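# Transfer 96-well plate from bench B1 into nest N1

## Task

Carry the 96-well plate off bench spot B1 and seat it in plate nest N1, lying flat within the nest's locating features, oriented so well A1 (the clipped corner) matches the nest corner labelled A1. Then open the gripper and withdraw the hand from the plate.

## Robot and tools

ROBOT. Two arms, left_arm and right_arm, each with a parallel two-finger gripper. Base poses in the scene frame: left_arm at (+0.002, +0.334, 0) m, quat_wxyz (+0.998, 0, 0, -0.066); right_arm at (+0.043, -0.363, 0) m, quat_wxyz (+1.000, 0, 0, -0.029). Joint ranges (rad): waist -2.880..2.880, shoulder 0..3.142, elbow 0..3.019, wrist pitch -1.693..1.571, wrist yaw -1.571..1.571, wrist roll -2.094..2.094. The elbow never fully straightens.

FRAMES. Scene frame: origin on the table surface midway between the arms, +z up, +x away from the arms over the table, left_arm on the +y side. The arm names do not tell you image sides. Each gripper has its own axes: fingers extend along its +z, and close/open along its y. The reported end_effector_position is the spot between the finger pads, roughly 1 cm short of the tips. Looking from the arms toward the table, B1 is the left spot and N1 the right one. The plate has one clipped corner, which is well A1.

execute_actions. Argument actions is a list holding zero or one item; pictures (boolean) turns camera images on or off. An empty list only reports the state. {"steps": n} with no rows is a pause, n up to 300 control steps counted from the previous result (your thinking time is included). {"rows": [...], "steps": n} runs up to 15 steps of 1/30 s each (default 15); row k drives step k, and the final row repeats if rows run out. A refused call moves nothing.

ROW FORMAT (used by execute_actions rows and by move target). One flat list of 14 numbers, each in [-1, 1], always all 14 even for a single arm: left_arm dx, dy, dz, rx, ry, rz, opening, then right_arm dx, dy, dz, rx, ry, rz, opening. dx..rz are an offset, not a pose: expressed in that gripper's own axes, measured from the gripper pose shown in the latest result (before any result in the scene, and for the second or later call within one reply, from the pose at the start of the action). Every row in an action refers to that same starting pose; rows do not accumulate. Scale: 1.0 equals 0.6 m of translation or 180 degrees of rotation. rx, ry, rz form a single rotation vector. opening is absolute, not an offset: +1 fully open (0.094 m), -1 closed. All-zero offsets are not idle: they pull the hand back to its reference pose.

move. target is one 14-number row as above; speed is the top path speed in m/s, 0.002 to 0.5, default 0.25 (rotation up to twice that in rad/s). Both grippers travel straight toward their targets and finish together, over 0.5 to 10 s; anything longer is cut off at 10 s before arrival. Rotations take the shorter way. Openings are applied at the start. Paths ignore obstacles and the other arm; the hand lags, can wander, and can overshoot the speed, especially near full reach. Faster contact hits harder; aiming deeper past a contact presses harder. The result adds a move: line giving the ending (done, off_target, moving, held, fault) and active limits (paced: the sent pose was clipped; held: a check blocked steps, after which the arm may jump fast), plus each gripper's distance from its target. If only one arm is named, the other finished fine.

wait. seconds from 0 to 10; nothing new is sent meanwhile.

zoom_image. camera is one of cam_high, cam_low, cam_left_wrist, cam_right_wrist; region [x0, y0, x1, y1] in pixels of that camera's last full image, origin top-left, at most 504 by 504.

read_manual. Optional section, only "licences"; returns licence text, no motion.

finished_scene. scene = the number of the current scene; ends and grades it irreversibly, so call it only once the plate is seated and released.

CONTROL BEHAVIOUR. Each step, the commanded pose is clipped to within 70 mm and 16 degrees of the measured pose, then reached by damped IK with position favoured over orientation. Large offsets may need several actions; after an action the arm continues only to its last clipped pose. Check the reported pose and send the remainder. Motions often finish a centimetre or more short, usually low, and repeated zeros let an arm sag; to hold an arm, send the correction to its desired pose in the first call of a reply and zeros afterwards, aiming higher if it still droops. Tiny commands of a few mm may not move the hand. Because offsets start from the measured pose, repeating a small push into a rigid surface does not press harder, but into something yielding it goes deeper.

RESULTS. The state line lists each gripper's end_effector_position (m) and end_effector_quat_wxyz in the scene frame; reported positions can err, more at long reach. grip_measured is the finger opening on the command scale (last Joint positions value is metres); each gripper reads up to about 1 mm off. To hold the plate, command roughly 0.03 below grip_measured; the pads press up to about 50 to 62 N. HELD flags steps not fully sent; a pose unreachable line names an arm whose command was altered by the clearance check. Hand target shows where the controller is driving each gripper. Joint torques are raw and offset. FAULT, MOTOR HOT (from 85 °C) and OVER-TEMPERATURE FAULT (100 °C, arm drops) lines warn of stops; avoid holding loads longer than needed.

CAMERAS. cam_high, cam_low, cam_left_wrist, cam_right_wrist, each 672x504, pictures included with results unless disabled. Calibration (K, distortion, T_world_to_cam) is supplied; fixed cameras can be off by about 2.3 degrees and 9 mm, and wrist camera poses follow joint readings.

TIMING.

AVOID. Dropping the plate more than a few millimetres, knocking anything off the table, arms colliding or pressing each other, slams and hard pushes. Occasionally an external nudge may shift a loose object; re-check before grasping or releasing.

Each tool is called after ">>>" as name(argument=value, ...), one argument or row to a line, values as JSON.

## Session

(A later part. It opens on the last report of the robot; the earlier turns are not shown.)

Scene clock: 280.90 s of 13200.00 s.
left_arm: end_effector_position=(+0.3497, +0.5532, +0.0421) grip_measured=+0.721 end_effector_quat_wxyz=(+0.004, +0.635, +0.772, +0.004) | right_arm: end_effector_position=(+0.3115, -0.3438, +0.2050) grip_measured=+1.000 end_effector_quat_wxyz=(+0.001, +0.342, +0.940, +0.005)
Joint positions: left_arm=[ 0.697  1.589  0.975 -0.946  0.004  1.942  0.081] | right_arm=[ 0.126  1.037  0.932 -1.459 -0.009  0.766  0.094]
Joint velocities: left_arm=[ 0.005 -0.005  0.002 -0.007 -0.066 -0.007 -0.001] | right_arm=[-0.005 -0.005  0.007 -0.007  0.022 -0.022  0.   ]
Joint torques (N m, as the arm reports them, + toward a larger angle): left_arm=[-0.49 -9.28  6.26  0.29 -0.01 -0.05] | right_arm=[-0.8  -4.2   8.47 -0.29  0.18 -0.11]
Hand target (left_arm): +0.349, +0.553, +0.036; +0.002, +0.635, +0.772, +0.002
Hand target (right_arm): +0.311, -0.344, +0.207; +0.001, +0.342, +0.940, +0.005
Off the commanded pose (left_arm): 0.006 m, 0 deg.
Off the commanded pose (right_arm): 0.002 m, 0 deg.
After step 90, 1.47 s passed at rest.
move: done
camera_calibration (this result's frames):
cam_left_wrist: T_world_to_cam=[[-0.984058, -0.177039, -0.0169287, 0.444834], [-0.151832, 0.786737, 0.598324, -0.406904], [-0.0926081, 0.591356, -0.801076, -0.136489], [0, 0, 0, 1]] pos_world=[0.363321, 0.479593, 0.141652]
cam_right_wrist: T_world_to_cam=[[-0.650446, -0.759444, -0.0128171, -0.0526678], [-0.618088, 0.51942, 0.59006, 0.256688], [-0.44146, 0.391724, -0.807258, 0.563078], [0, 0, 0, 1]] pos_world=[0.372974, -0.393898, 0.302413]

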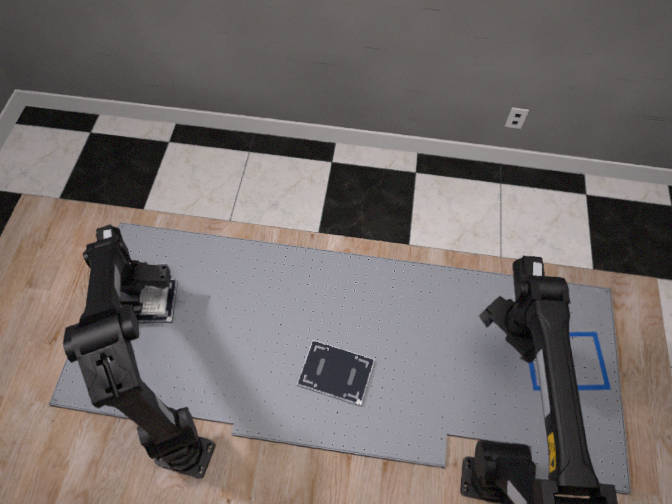

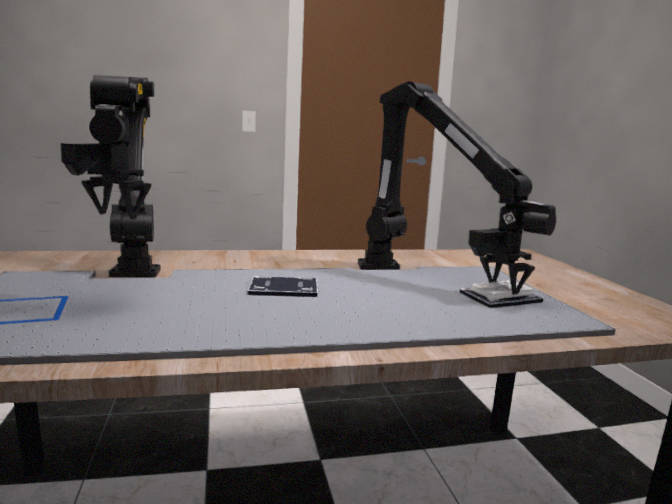

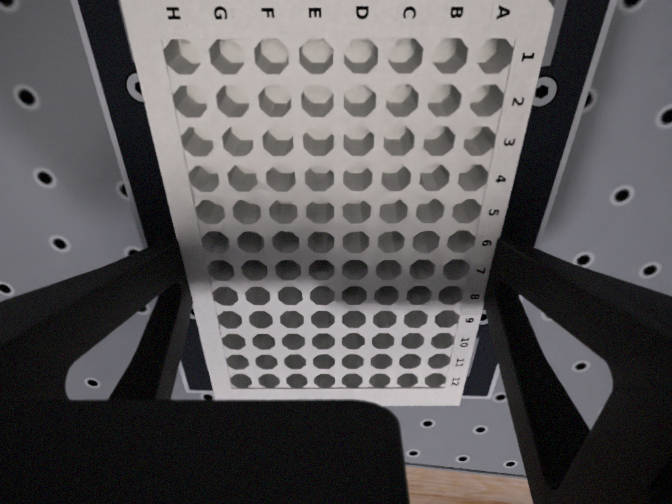

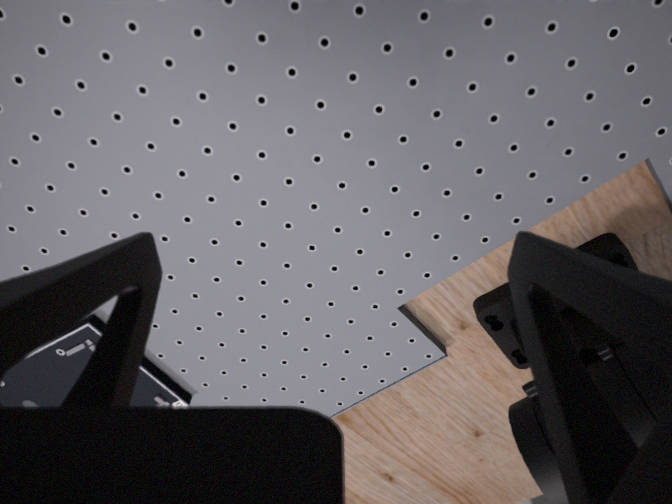

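>>> move(
  target=[-0.0005,-0.0013,0.016,0.006,-0.0024,0,0.69, 0,0,-0.003,0,0,0,1],
  speed=0.006,
)

>>> zoom_image(
  camera="cam_low",
  region=[440, 250, 560, 320],
)

>>> zoom_image(
  camera="cam_high",
  region=[90, 260, 210, 340],
)

Scene clock: 290.40 s of 13200.00 s.
left_arm: end_effector_position=(+0.3493, +0.5529, +0.0399) grip_measured=+0.721 end_effector_quat_wxyz=(+0.003, +0.635, +0.772, +0.002) | right_arm: end_effector_position=(+0.3115, -0.3438, +0.2050) grip_measured=+1.000 end_effector_quat_wxyz=(+0.001, +0.342, +0.940, +0.005)
Joint positions: left_arm=[ 0.697  1.594  0.975 -0.946  0.004  1.942  0.081] | right_arm=[ 0.126  1.037  0.932 -1.459 -0.009  0.766  0.094]
Joint velocities: left_arm=[-0.005  0.005 -0.022 -0.007  0.037 -0.022  0.001] | right_arm=[-0.015  0.005  0.007 -0.007 -0.081  0.022  0.   ]
Joint torques (N m, as the arm reports them, + toward a larger angle): left_arm=[-0.5  -8.65  6.77  0.02  0.02 -0.05] | right_arm=[-0.72 -4.18  8.45 -0.3   0.19 -0.11]
Hand target (left_arm): +0.349, +0.553, +0.033; +0.000, +0.635, +0.772, -0.005
Hand target (right_arm): +0.311, -0.344, +0.207; +0.001, +0.342, +0.940, +0.005
Off the commanded pose (left_arm): 0.007 m, 1 deg.
Off the commanded pose (right_arm): 0.002 m, 0 deg.
After step 90, 4.60 s passed at rest.
move: done
camera_calibration (this result's frames):
cam_left_wrist: T_world_to_cam=[[-0.984127, -0.177083, -0.011629, 0.444158], [-0.148944, 0.788566, 0.59664, -0.407374], [-0.0964843, 0.588902, -0.802425, -0.135387], [0, 0, 0, 1]] pos_world=[0.36337, 0.479624, 0.139583]
cam_right_wrist: T_world_to_cam=[[-0.650446, -0.759444, -0.0128171, -0.0526678], [-0.618088, 0.51942, 0.59006, 0.256688], [-0.44146, 0.391724, -0.807258, 0.563078], [0, 0, 0, 1]] pos_world=[0.372974, -0.393898, 0.302413]

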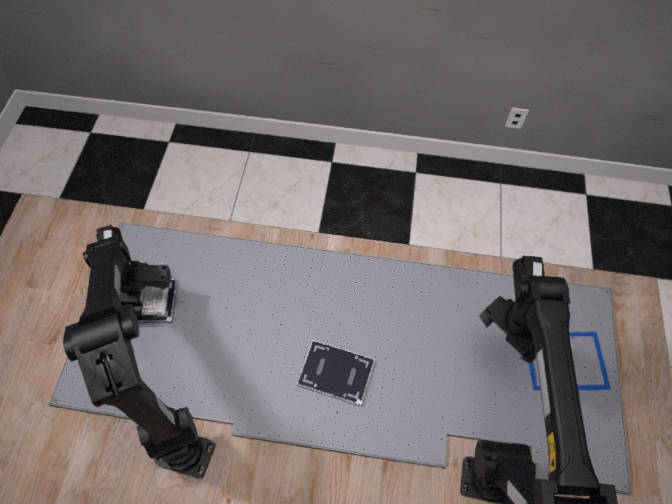

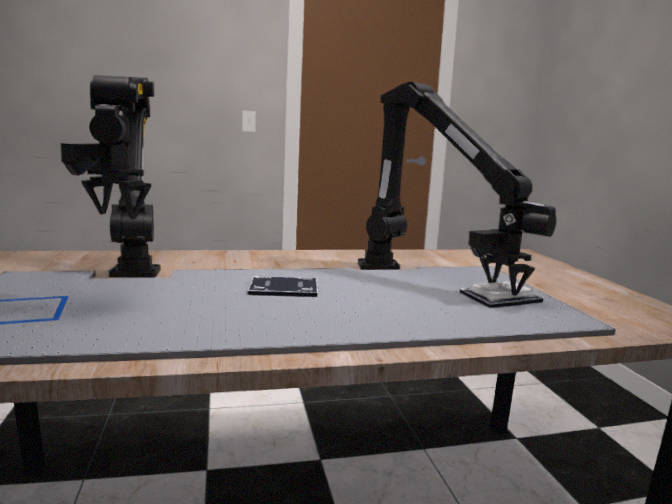

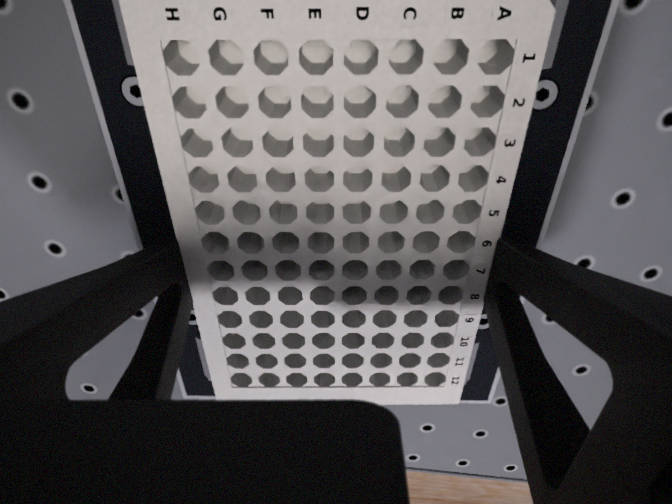

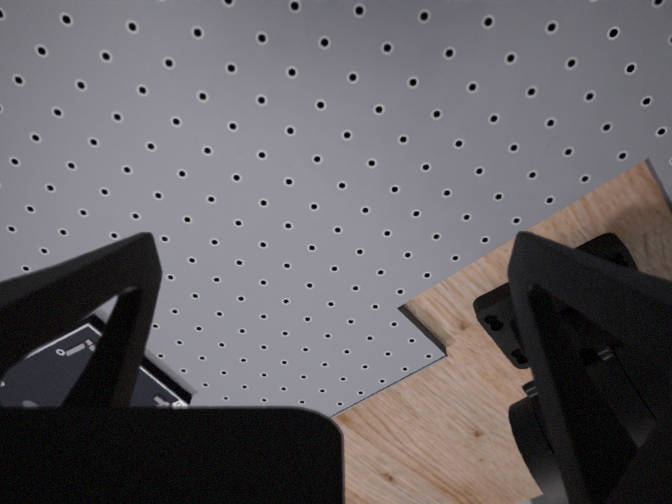

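Region (440, 250, 560, 320) of cam_low's 672x504 image, scaled by 4.200, with more detail than that image has; it fills the top 294 rows of this view, and the rest is white.

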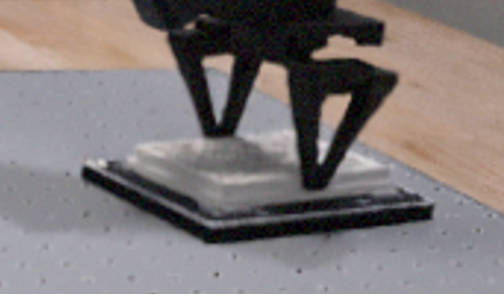

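Region (90, 260, 210, 340) of cam_high's 672x504 image, scaled by 4.200, with more detail than that image has.

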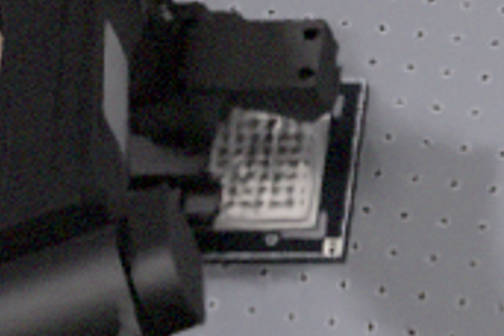

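>>> zoom_image(
  camera="cam_left_wrist",
  region=[440, 0, 640, 150],
)

>>> zoom_image(
  camera="cam_left_wrist",
  region=[400, 290, 540, 420],
)

>>> zoom_image(
  camera="cam_high",
  region=[135, 275, 185, 325],
)

Region (440, 0, 640, 150) of cam_left_wrist's 672x504 image, scaled by 2.520, with more detail than that image has; it fills the top 378 rows of this view, and the rest is white.

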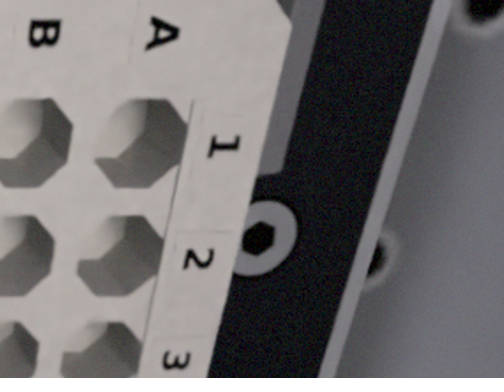

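Region (400, 290, 540, 420) of cam_left_wrist's 672x504 image, scaled by 3.600, with more detail than that image has; it fills the top 468 rows of this view, and the rest is white.

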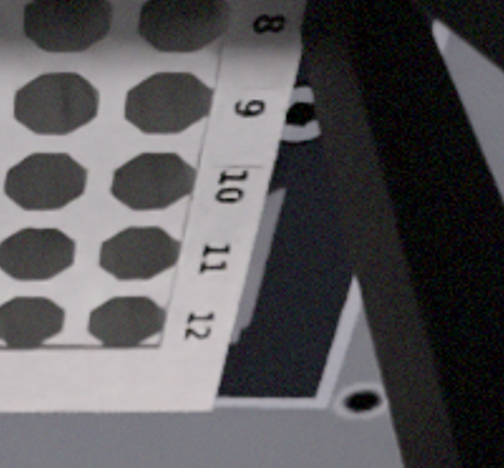

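Region (135, 275, 185, 325) of cam_high's 672x504 image, scaled by 10.080, with more detail than that image has.

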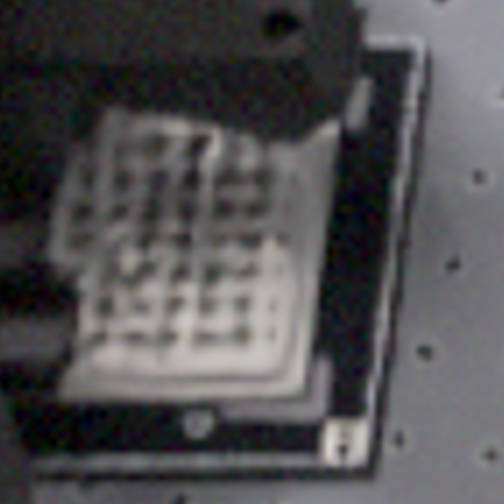

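>>> execute_actions(
  actions=[
    {"rows":[[0,0,0.006,0,0,0,0.72, 0,0,-0.003,0,0,0,1],[0,0,0.006,0,0,0,0.73, 0,0,-0.003,0,0,0,1],[0,0,0.006,0,0,0,0.74, 0,0,-0.003,0,0,0,1],[0,0,0.006,0,0,0,0.75, 0,0,-0.003,0,0,0,1],[0,0,0.006,0,0,0,0.76, 0,0,-0.003,0,0,0,1],[0,0,0.006,0,0,0,0.78, 0,0,-0.003,0,0,0,1],[0,0,0.006,0,0,0,0.80, 0,0,-0.003,0,0,0,1],[0,0,0.006,0,0,0,0.85, 0,0,-0.003,0,0,0,1]],"steps":15},
  ],
)

>>> zoom_image(
  camera="cam_low",
  region=[440, 250, 560, 320],
)

>>> zoom_image(
  camera="cam_high",
  region=[135, 275, 185, 325],
)

Scene clock: 307.47 s of 13200.00 s.
left_arm: end_effector_position=(+0.3499, +0.5533, +0.0399) grip_measured=+0.848 end_effector_quat_wxyz=(+0.003, +0.635, +0.772, +0.003) | right_arm: end_effector_position=(+0.3115, -0.3438, +0.2050) grip_measured=+1.000 end_effector_quat_wxyz=(+0.001, +0.342, +0.940, +0.005)
Joint positions: left_arm=[ 0.697  1.594  0.975 -0.943  0.004  1.942  0.087] | right_arm=[ 0.126  1.037  0.932 -1.459 -0.009  0.766  0.094]
Joint velocities: left_arm=[-0.015 -0.024  0.002 -0.012 -0.007 -0.037 -0.001] | right_arm=[-0.024 -0.005 -0.002 -0.002 -0.066 -0.022  0.   ]
Joint torques (N m, as the arm reports them, + toward a larger angle): left_arm=[-0.78 -9.07  6.4   0.11  0.01 -0.04] | right_arm=[-0.83 -4.15  8.45 -0.3   0.19 -0.12]
Hand target (left_arm): +0.349, +0.553, +0.036; +0.003, +0.635, +0.772, +0.002
Hand target (right_arm): +0.311, -0.344, +0.207; +0.001, +0.342, +0.940, +0.005
Off the commanded pose (left_arm): 0.004 m, 0 deg.
Off the commanded pose (right_arm): 0.002 m, 0 deg.
Steps of this call (steps 1 to 90: nothing new was sent; then 13.57 s passed at rest; steps 91 to 105: all 15 steps of this action). Readings (end_effector_position):
91: left_arm (+0.3493, +0.5529, +0.0399) | right_arm (+0.3115, -0.3438, +0.2050)
92: left_arm (+0.3493, +0.5529, +0.0399) | right_arm (+0.3115, -0.3438, +0.2050)
94: left_arm (+0.3493, +0.5529, +0.0399) | right_arm (+0.3115, -0.3438, +0.2050)
98: left_arm (+0.3496, +0.5531, +0.0399) | right_arm (+0.3115, -0.3438, +0.2050)
105: the state above
camera_calibration (this result's frames):
cam_left_wrist: T_world_to_cam=[[-0.984091, -0.177063, -0.0145993, 0.444973], [-0.150603, 0.787784, 0.597256, -0.406561], [-0.0942508, 0.589953, -0.801918, -0.136906], [0, 0, 0, 1]] pos_world=[0.363761, 0.479839, 0.13953]
cam_right_wrist: T_world_to_cam=[[-0.650446, -0.759444, -0.0128171, -0.0526678], [-0.618088, 0.51942, 0.59006, 0.256688], [-0.44146, 0.391724, -0.807258, 0.563078], [0, 0, 0, 1]] pos_world=[0.372974, -0.393898, 0.302413]

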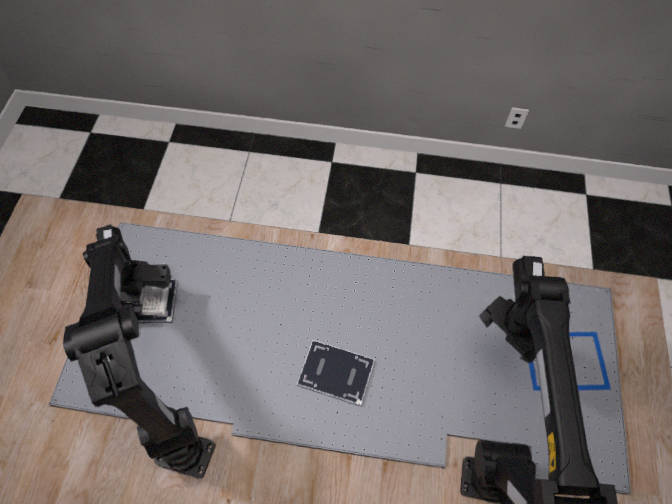

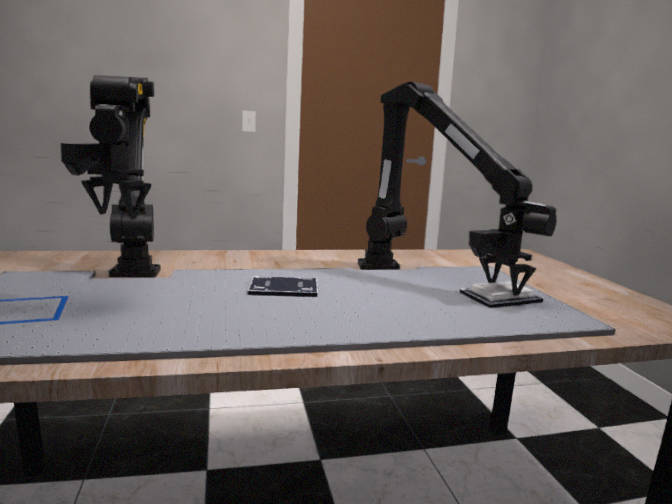

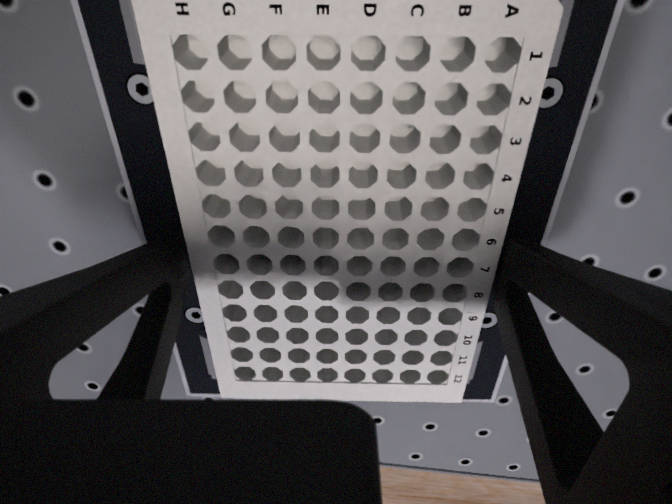

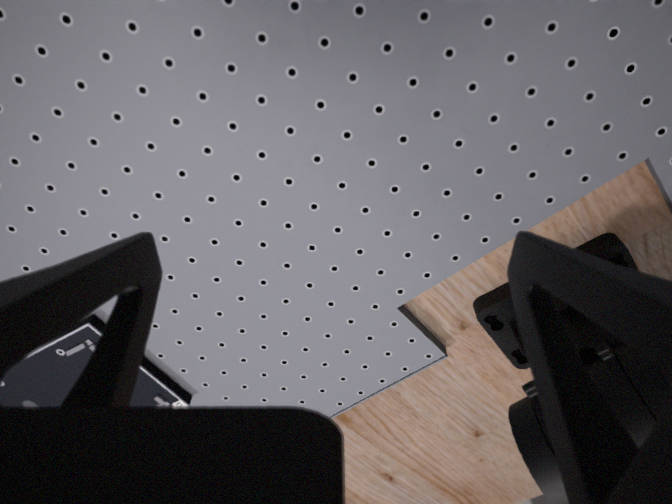

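Region (440, 250, 560, 320) of cam_low's 672x504 image, scaled by 4.200, with more detail than that image has; it fills the top 294 rows of this view, and the rest is white.

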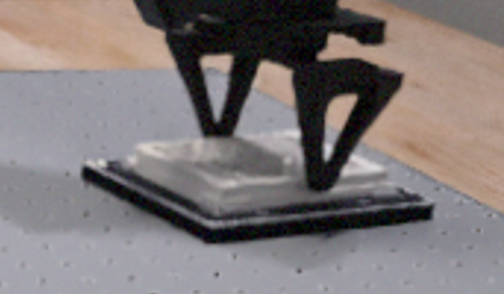

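Region (135, 275, 185, 325) of cam_high's 672x504 image, scaled by 10.080, with more detail than that image has.

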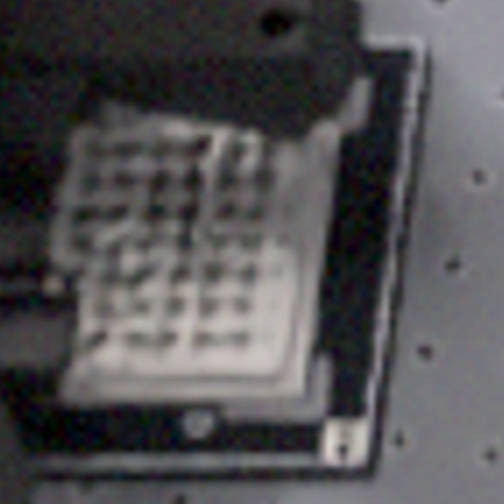

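>>> move(
  target=[0.013,0.033,-0.07,-0.012,0.005,0,1, 0,0,-0.003,0,0,0,1],
  speed=0.04,
)

Scene clock: 314.60 s of 13200.00 s.
left_arm: end_effector_position=(+0.3504, +0.5535, +0.0613) grip_measured=+1.000 end_effector_quat_wxyz=(+0.002, +0.635, +0.772, -0.002) | right_arm: end_effector_position=(+0.3115, -0.3438, +0.2050) grip_measured=+1.000 end_effector_quat_wxyz=(+0.001, +0.342, +0.940, +0.005)
Joint positions: left_arm=[ 0.697  1.568  1.01  -1.015  0.004  1.942  0.094] | right_arm=[ 0.126  1.037  0.932 -1.459 -0.009  0.766  0.094]
Joint velocities: left_arm=[-0.015 -0.005  0.012 -0.012 -0.051  0.007  0.   ] | right_arm=[-0.005 -0.015 -0.002  0.012 -0.022  0.037  0.   ]
Joint torques (N m, as the arm reports them, + toward a larger angle): left_arm=[ -0.41 -10.95  10.43  -0.46  -0.01  -0.05] | right_arm=[-0.83 -4.18  8.44 -0.32  0.19 -0.11]
Hand target (left_arm): +0.366, +0.564, +0.082; +0.009, +0.635, +0.772, +0.023
Hand target (right_arm): +0.311, -0.344, +0.207; +0.001, +0.342, +0.940, +0.005
Off the commanded pose (left_arm): 0.029 m, 3 deg.
Off the commanded pose (right_arm): 0.002 m, 0 deg.
After step 90, 2.63 s passed at rest.
move: off_target (left_arm)
camera_calibration (this result's frames):
cam_left_wrist: T_world_to_cam=[[-0.984175, -0.177116, -0.00541268, 0.44524], [-0.14561, 0.790945, 0.594309, -0.42282], [-0.100981, 0.585692, -0.804219, -0.114987], [0, 0, 0, 1]] pos_world=[0.365016, 0.480633, 0.161221]
cam_right_wrist: T_world_to_cam=[[-0.650446, -0.759444, -0.0128171, -0.0526678], [-0.618088, 0.51942, 0.59006, 0.256688], [-0.44146, 0.391724, -0.807258, 0.563078], [0, 0, 0, 1]] pos_world=[0.372974, -0.393898, 0.302413]

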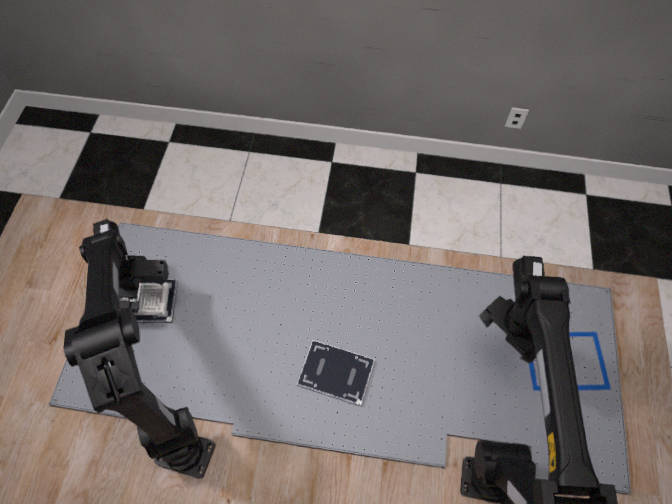

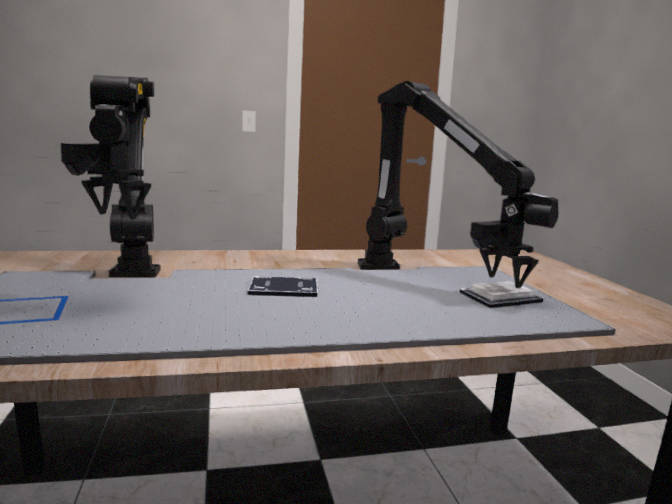

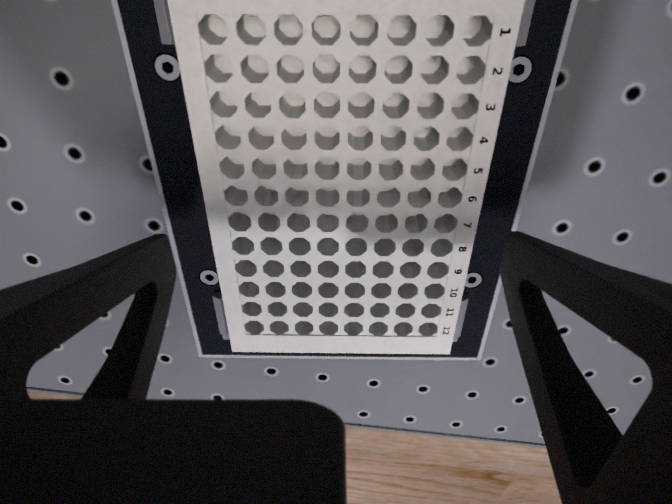

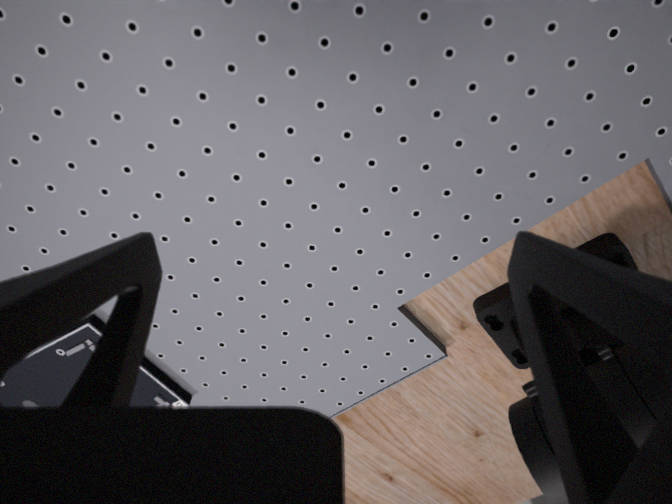

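Move clear (up and toward −y) so all cameras can see.

>>> move(
  target=[-0.3,0.0,-0.22,0,0,0,1, 0,0,-0.003,0,0,0,1],
  speed=0.15,
)

>>> zoom_image(
  camera="cam_low",
  region=[440, 250, 560, 320],
)

>>> zoom_image(
  camera="cam_high",
  region=[95, 265, 195, 335],
)

Scene clock: 320.47 s of 13200.00 s.
left_arm: end_effector_position=(+0.3671, +0.3758, +0.1727) grip_measured=+1.000 end_effector_quat_wxyz=(-0.016, +0.640, +0.768, -0.018) | right_arm: end_effector_position=(+0.3115, -0.3438, +0.2050) grip_measured=+1.000 end_effector_quat_wxyz=(+0.001, +0.342, +0.940, +0.005)
Joint positions: left_arm=[ 0.248  1.363  1.107 -1.362  0.     1.504  0.094] | right_arm=[ 0.126  1.037  0.932 -1.459 -0.009  0.766  0.094]
Joint velocities: left_arm=[ 0.005  0.005 -0.007 -0.017  0.066 -0.066  0.   ] | right_arm=[ 0.005 -0.005 -0.002 -0.022  0.037  0.007  0.   ]
Joint torques (N m, as the arm reports them, + toward a larger angle): left_arm=[-0.49 -9.08 11.53 -0.47 -0.16 -0.13] | right_arm=[-0.83 -4.18  8.44 -0.3   0.19 -0.12]
Hand target (left_arm): +0.381, +0.378, +0.194; -0.001, +0.635, +0.772, +0.002
Hand target (right_arm): +0.311, -0.344, +0.207; +0.001, +0.342, +0.940, +0.005
Off the commanded pose (left_arm): 0.028 m, 3 deg.
Off the commanded pose (right_arm): 0.002 m, 0 deg.
After step 90, 0.90 s passed at rest.
move: off_target (left_arm)
camera_calibration (this result's frames):
cam_left_wrist: T_world_to_cam=[[-0.985387, -0.164961, 0.0424294, 0.418431], [-0.107037, 0.793481, 0.599108, -0.361945], [-0.132496, 0.585812, -0.799543, 0.0911243], [0, 0, 0, 1]] pos_world=[0.385648, 0.302839, 0.271948]
cam_right_wrist: T_world_to_cam=[[-0.650446, -0.759444, -0.0128171, -0.0526678], [-0.618088, 0.51942, 0.59006, 0.256688], [-0.44146, 0.391724, -0.807258, 0.563078], [0, 0, 0, 1]] pos_world=[0.372974, -0.393898, 0.302413]

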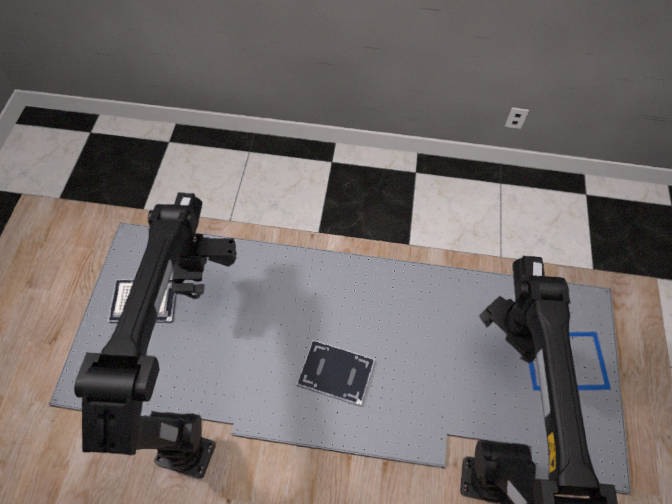

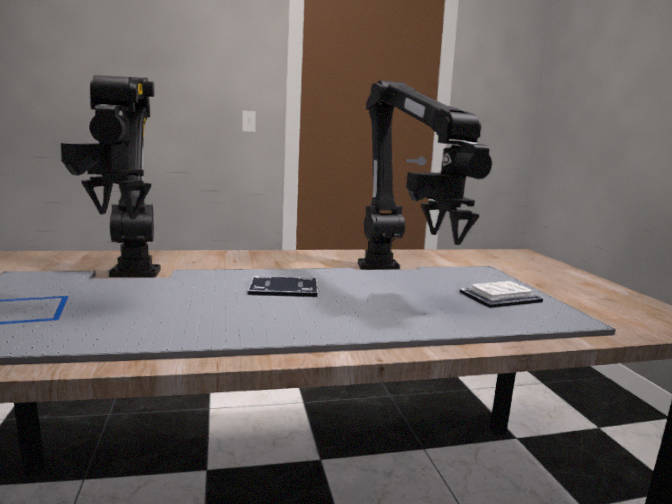

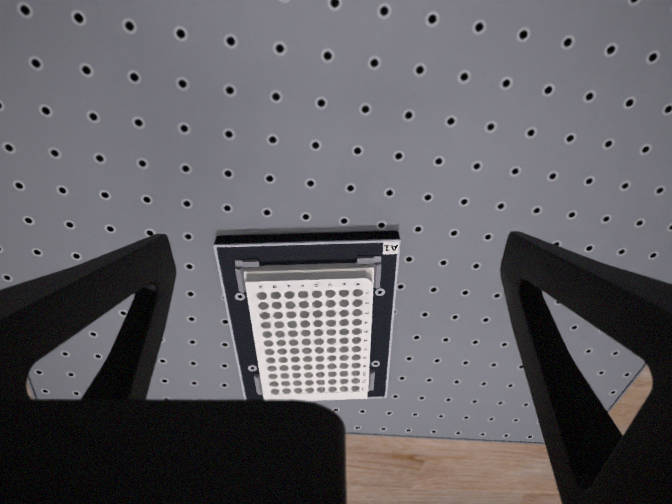

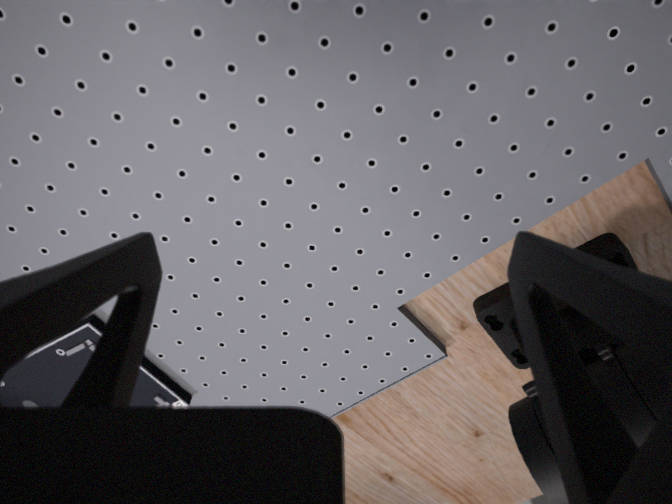

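Region (440, 250, 560, 320) of cam_low's 672x504 image, scaled by 4.200, with more detail than that image has; it fills the top 294 rows of this view, and the rest is white.

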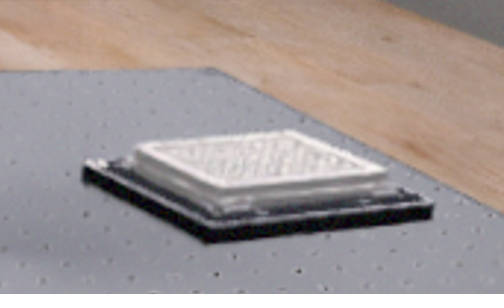

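Region (95, 265, 195, 335) of cam_high's 672x504 image, scaled by 5.040, with more detail than that image has; it fills the top 353 rows of this view, and the rest is white.

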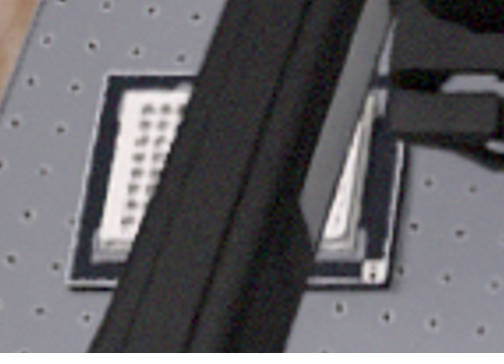

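>>> zoom_image(
  camera="cam_left_wrist",
  region=[205, 225, 410, 405],
)

Region (205, 225, 410, 405) of cam_left_wrist's 672x504 image, scaled by 2.459, with more detail than that image has; it fills the top 443 rows of this view, and the rest is white.

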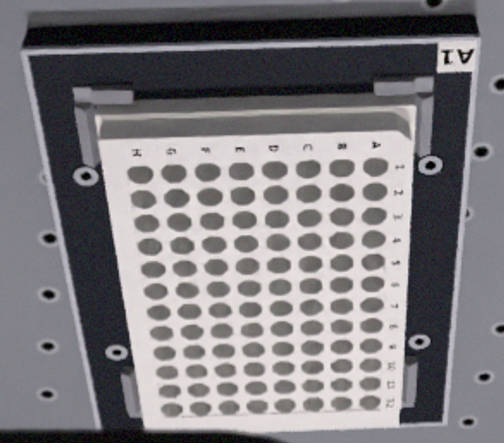

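The plate is seated inside the locators with A1 at the marked corner.

>>> finished_scene(
  scene=2,
)

The scene is finished: the task was done.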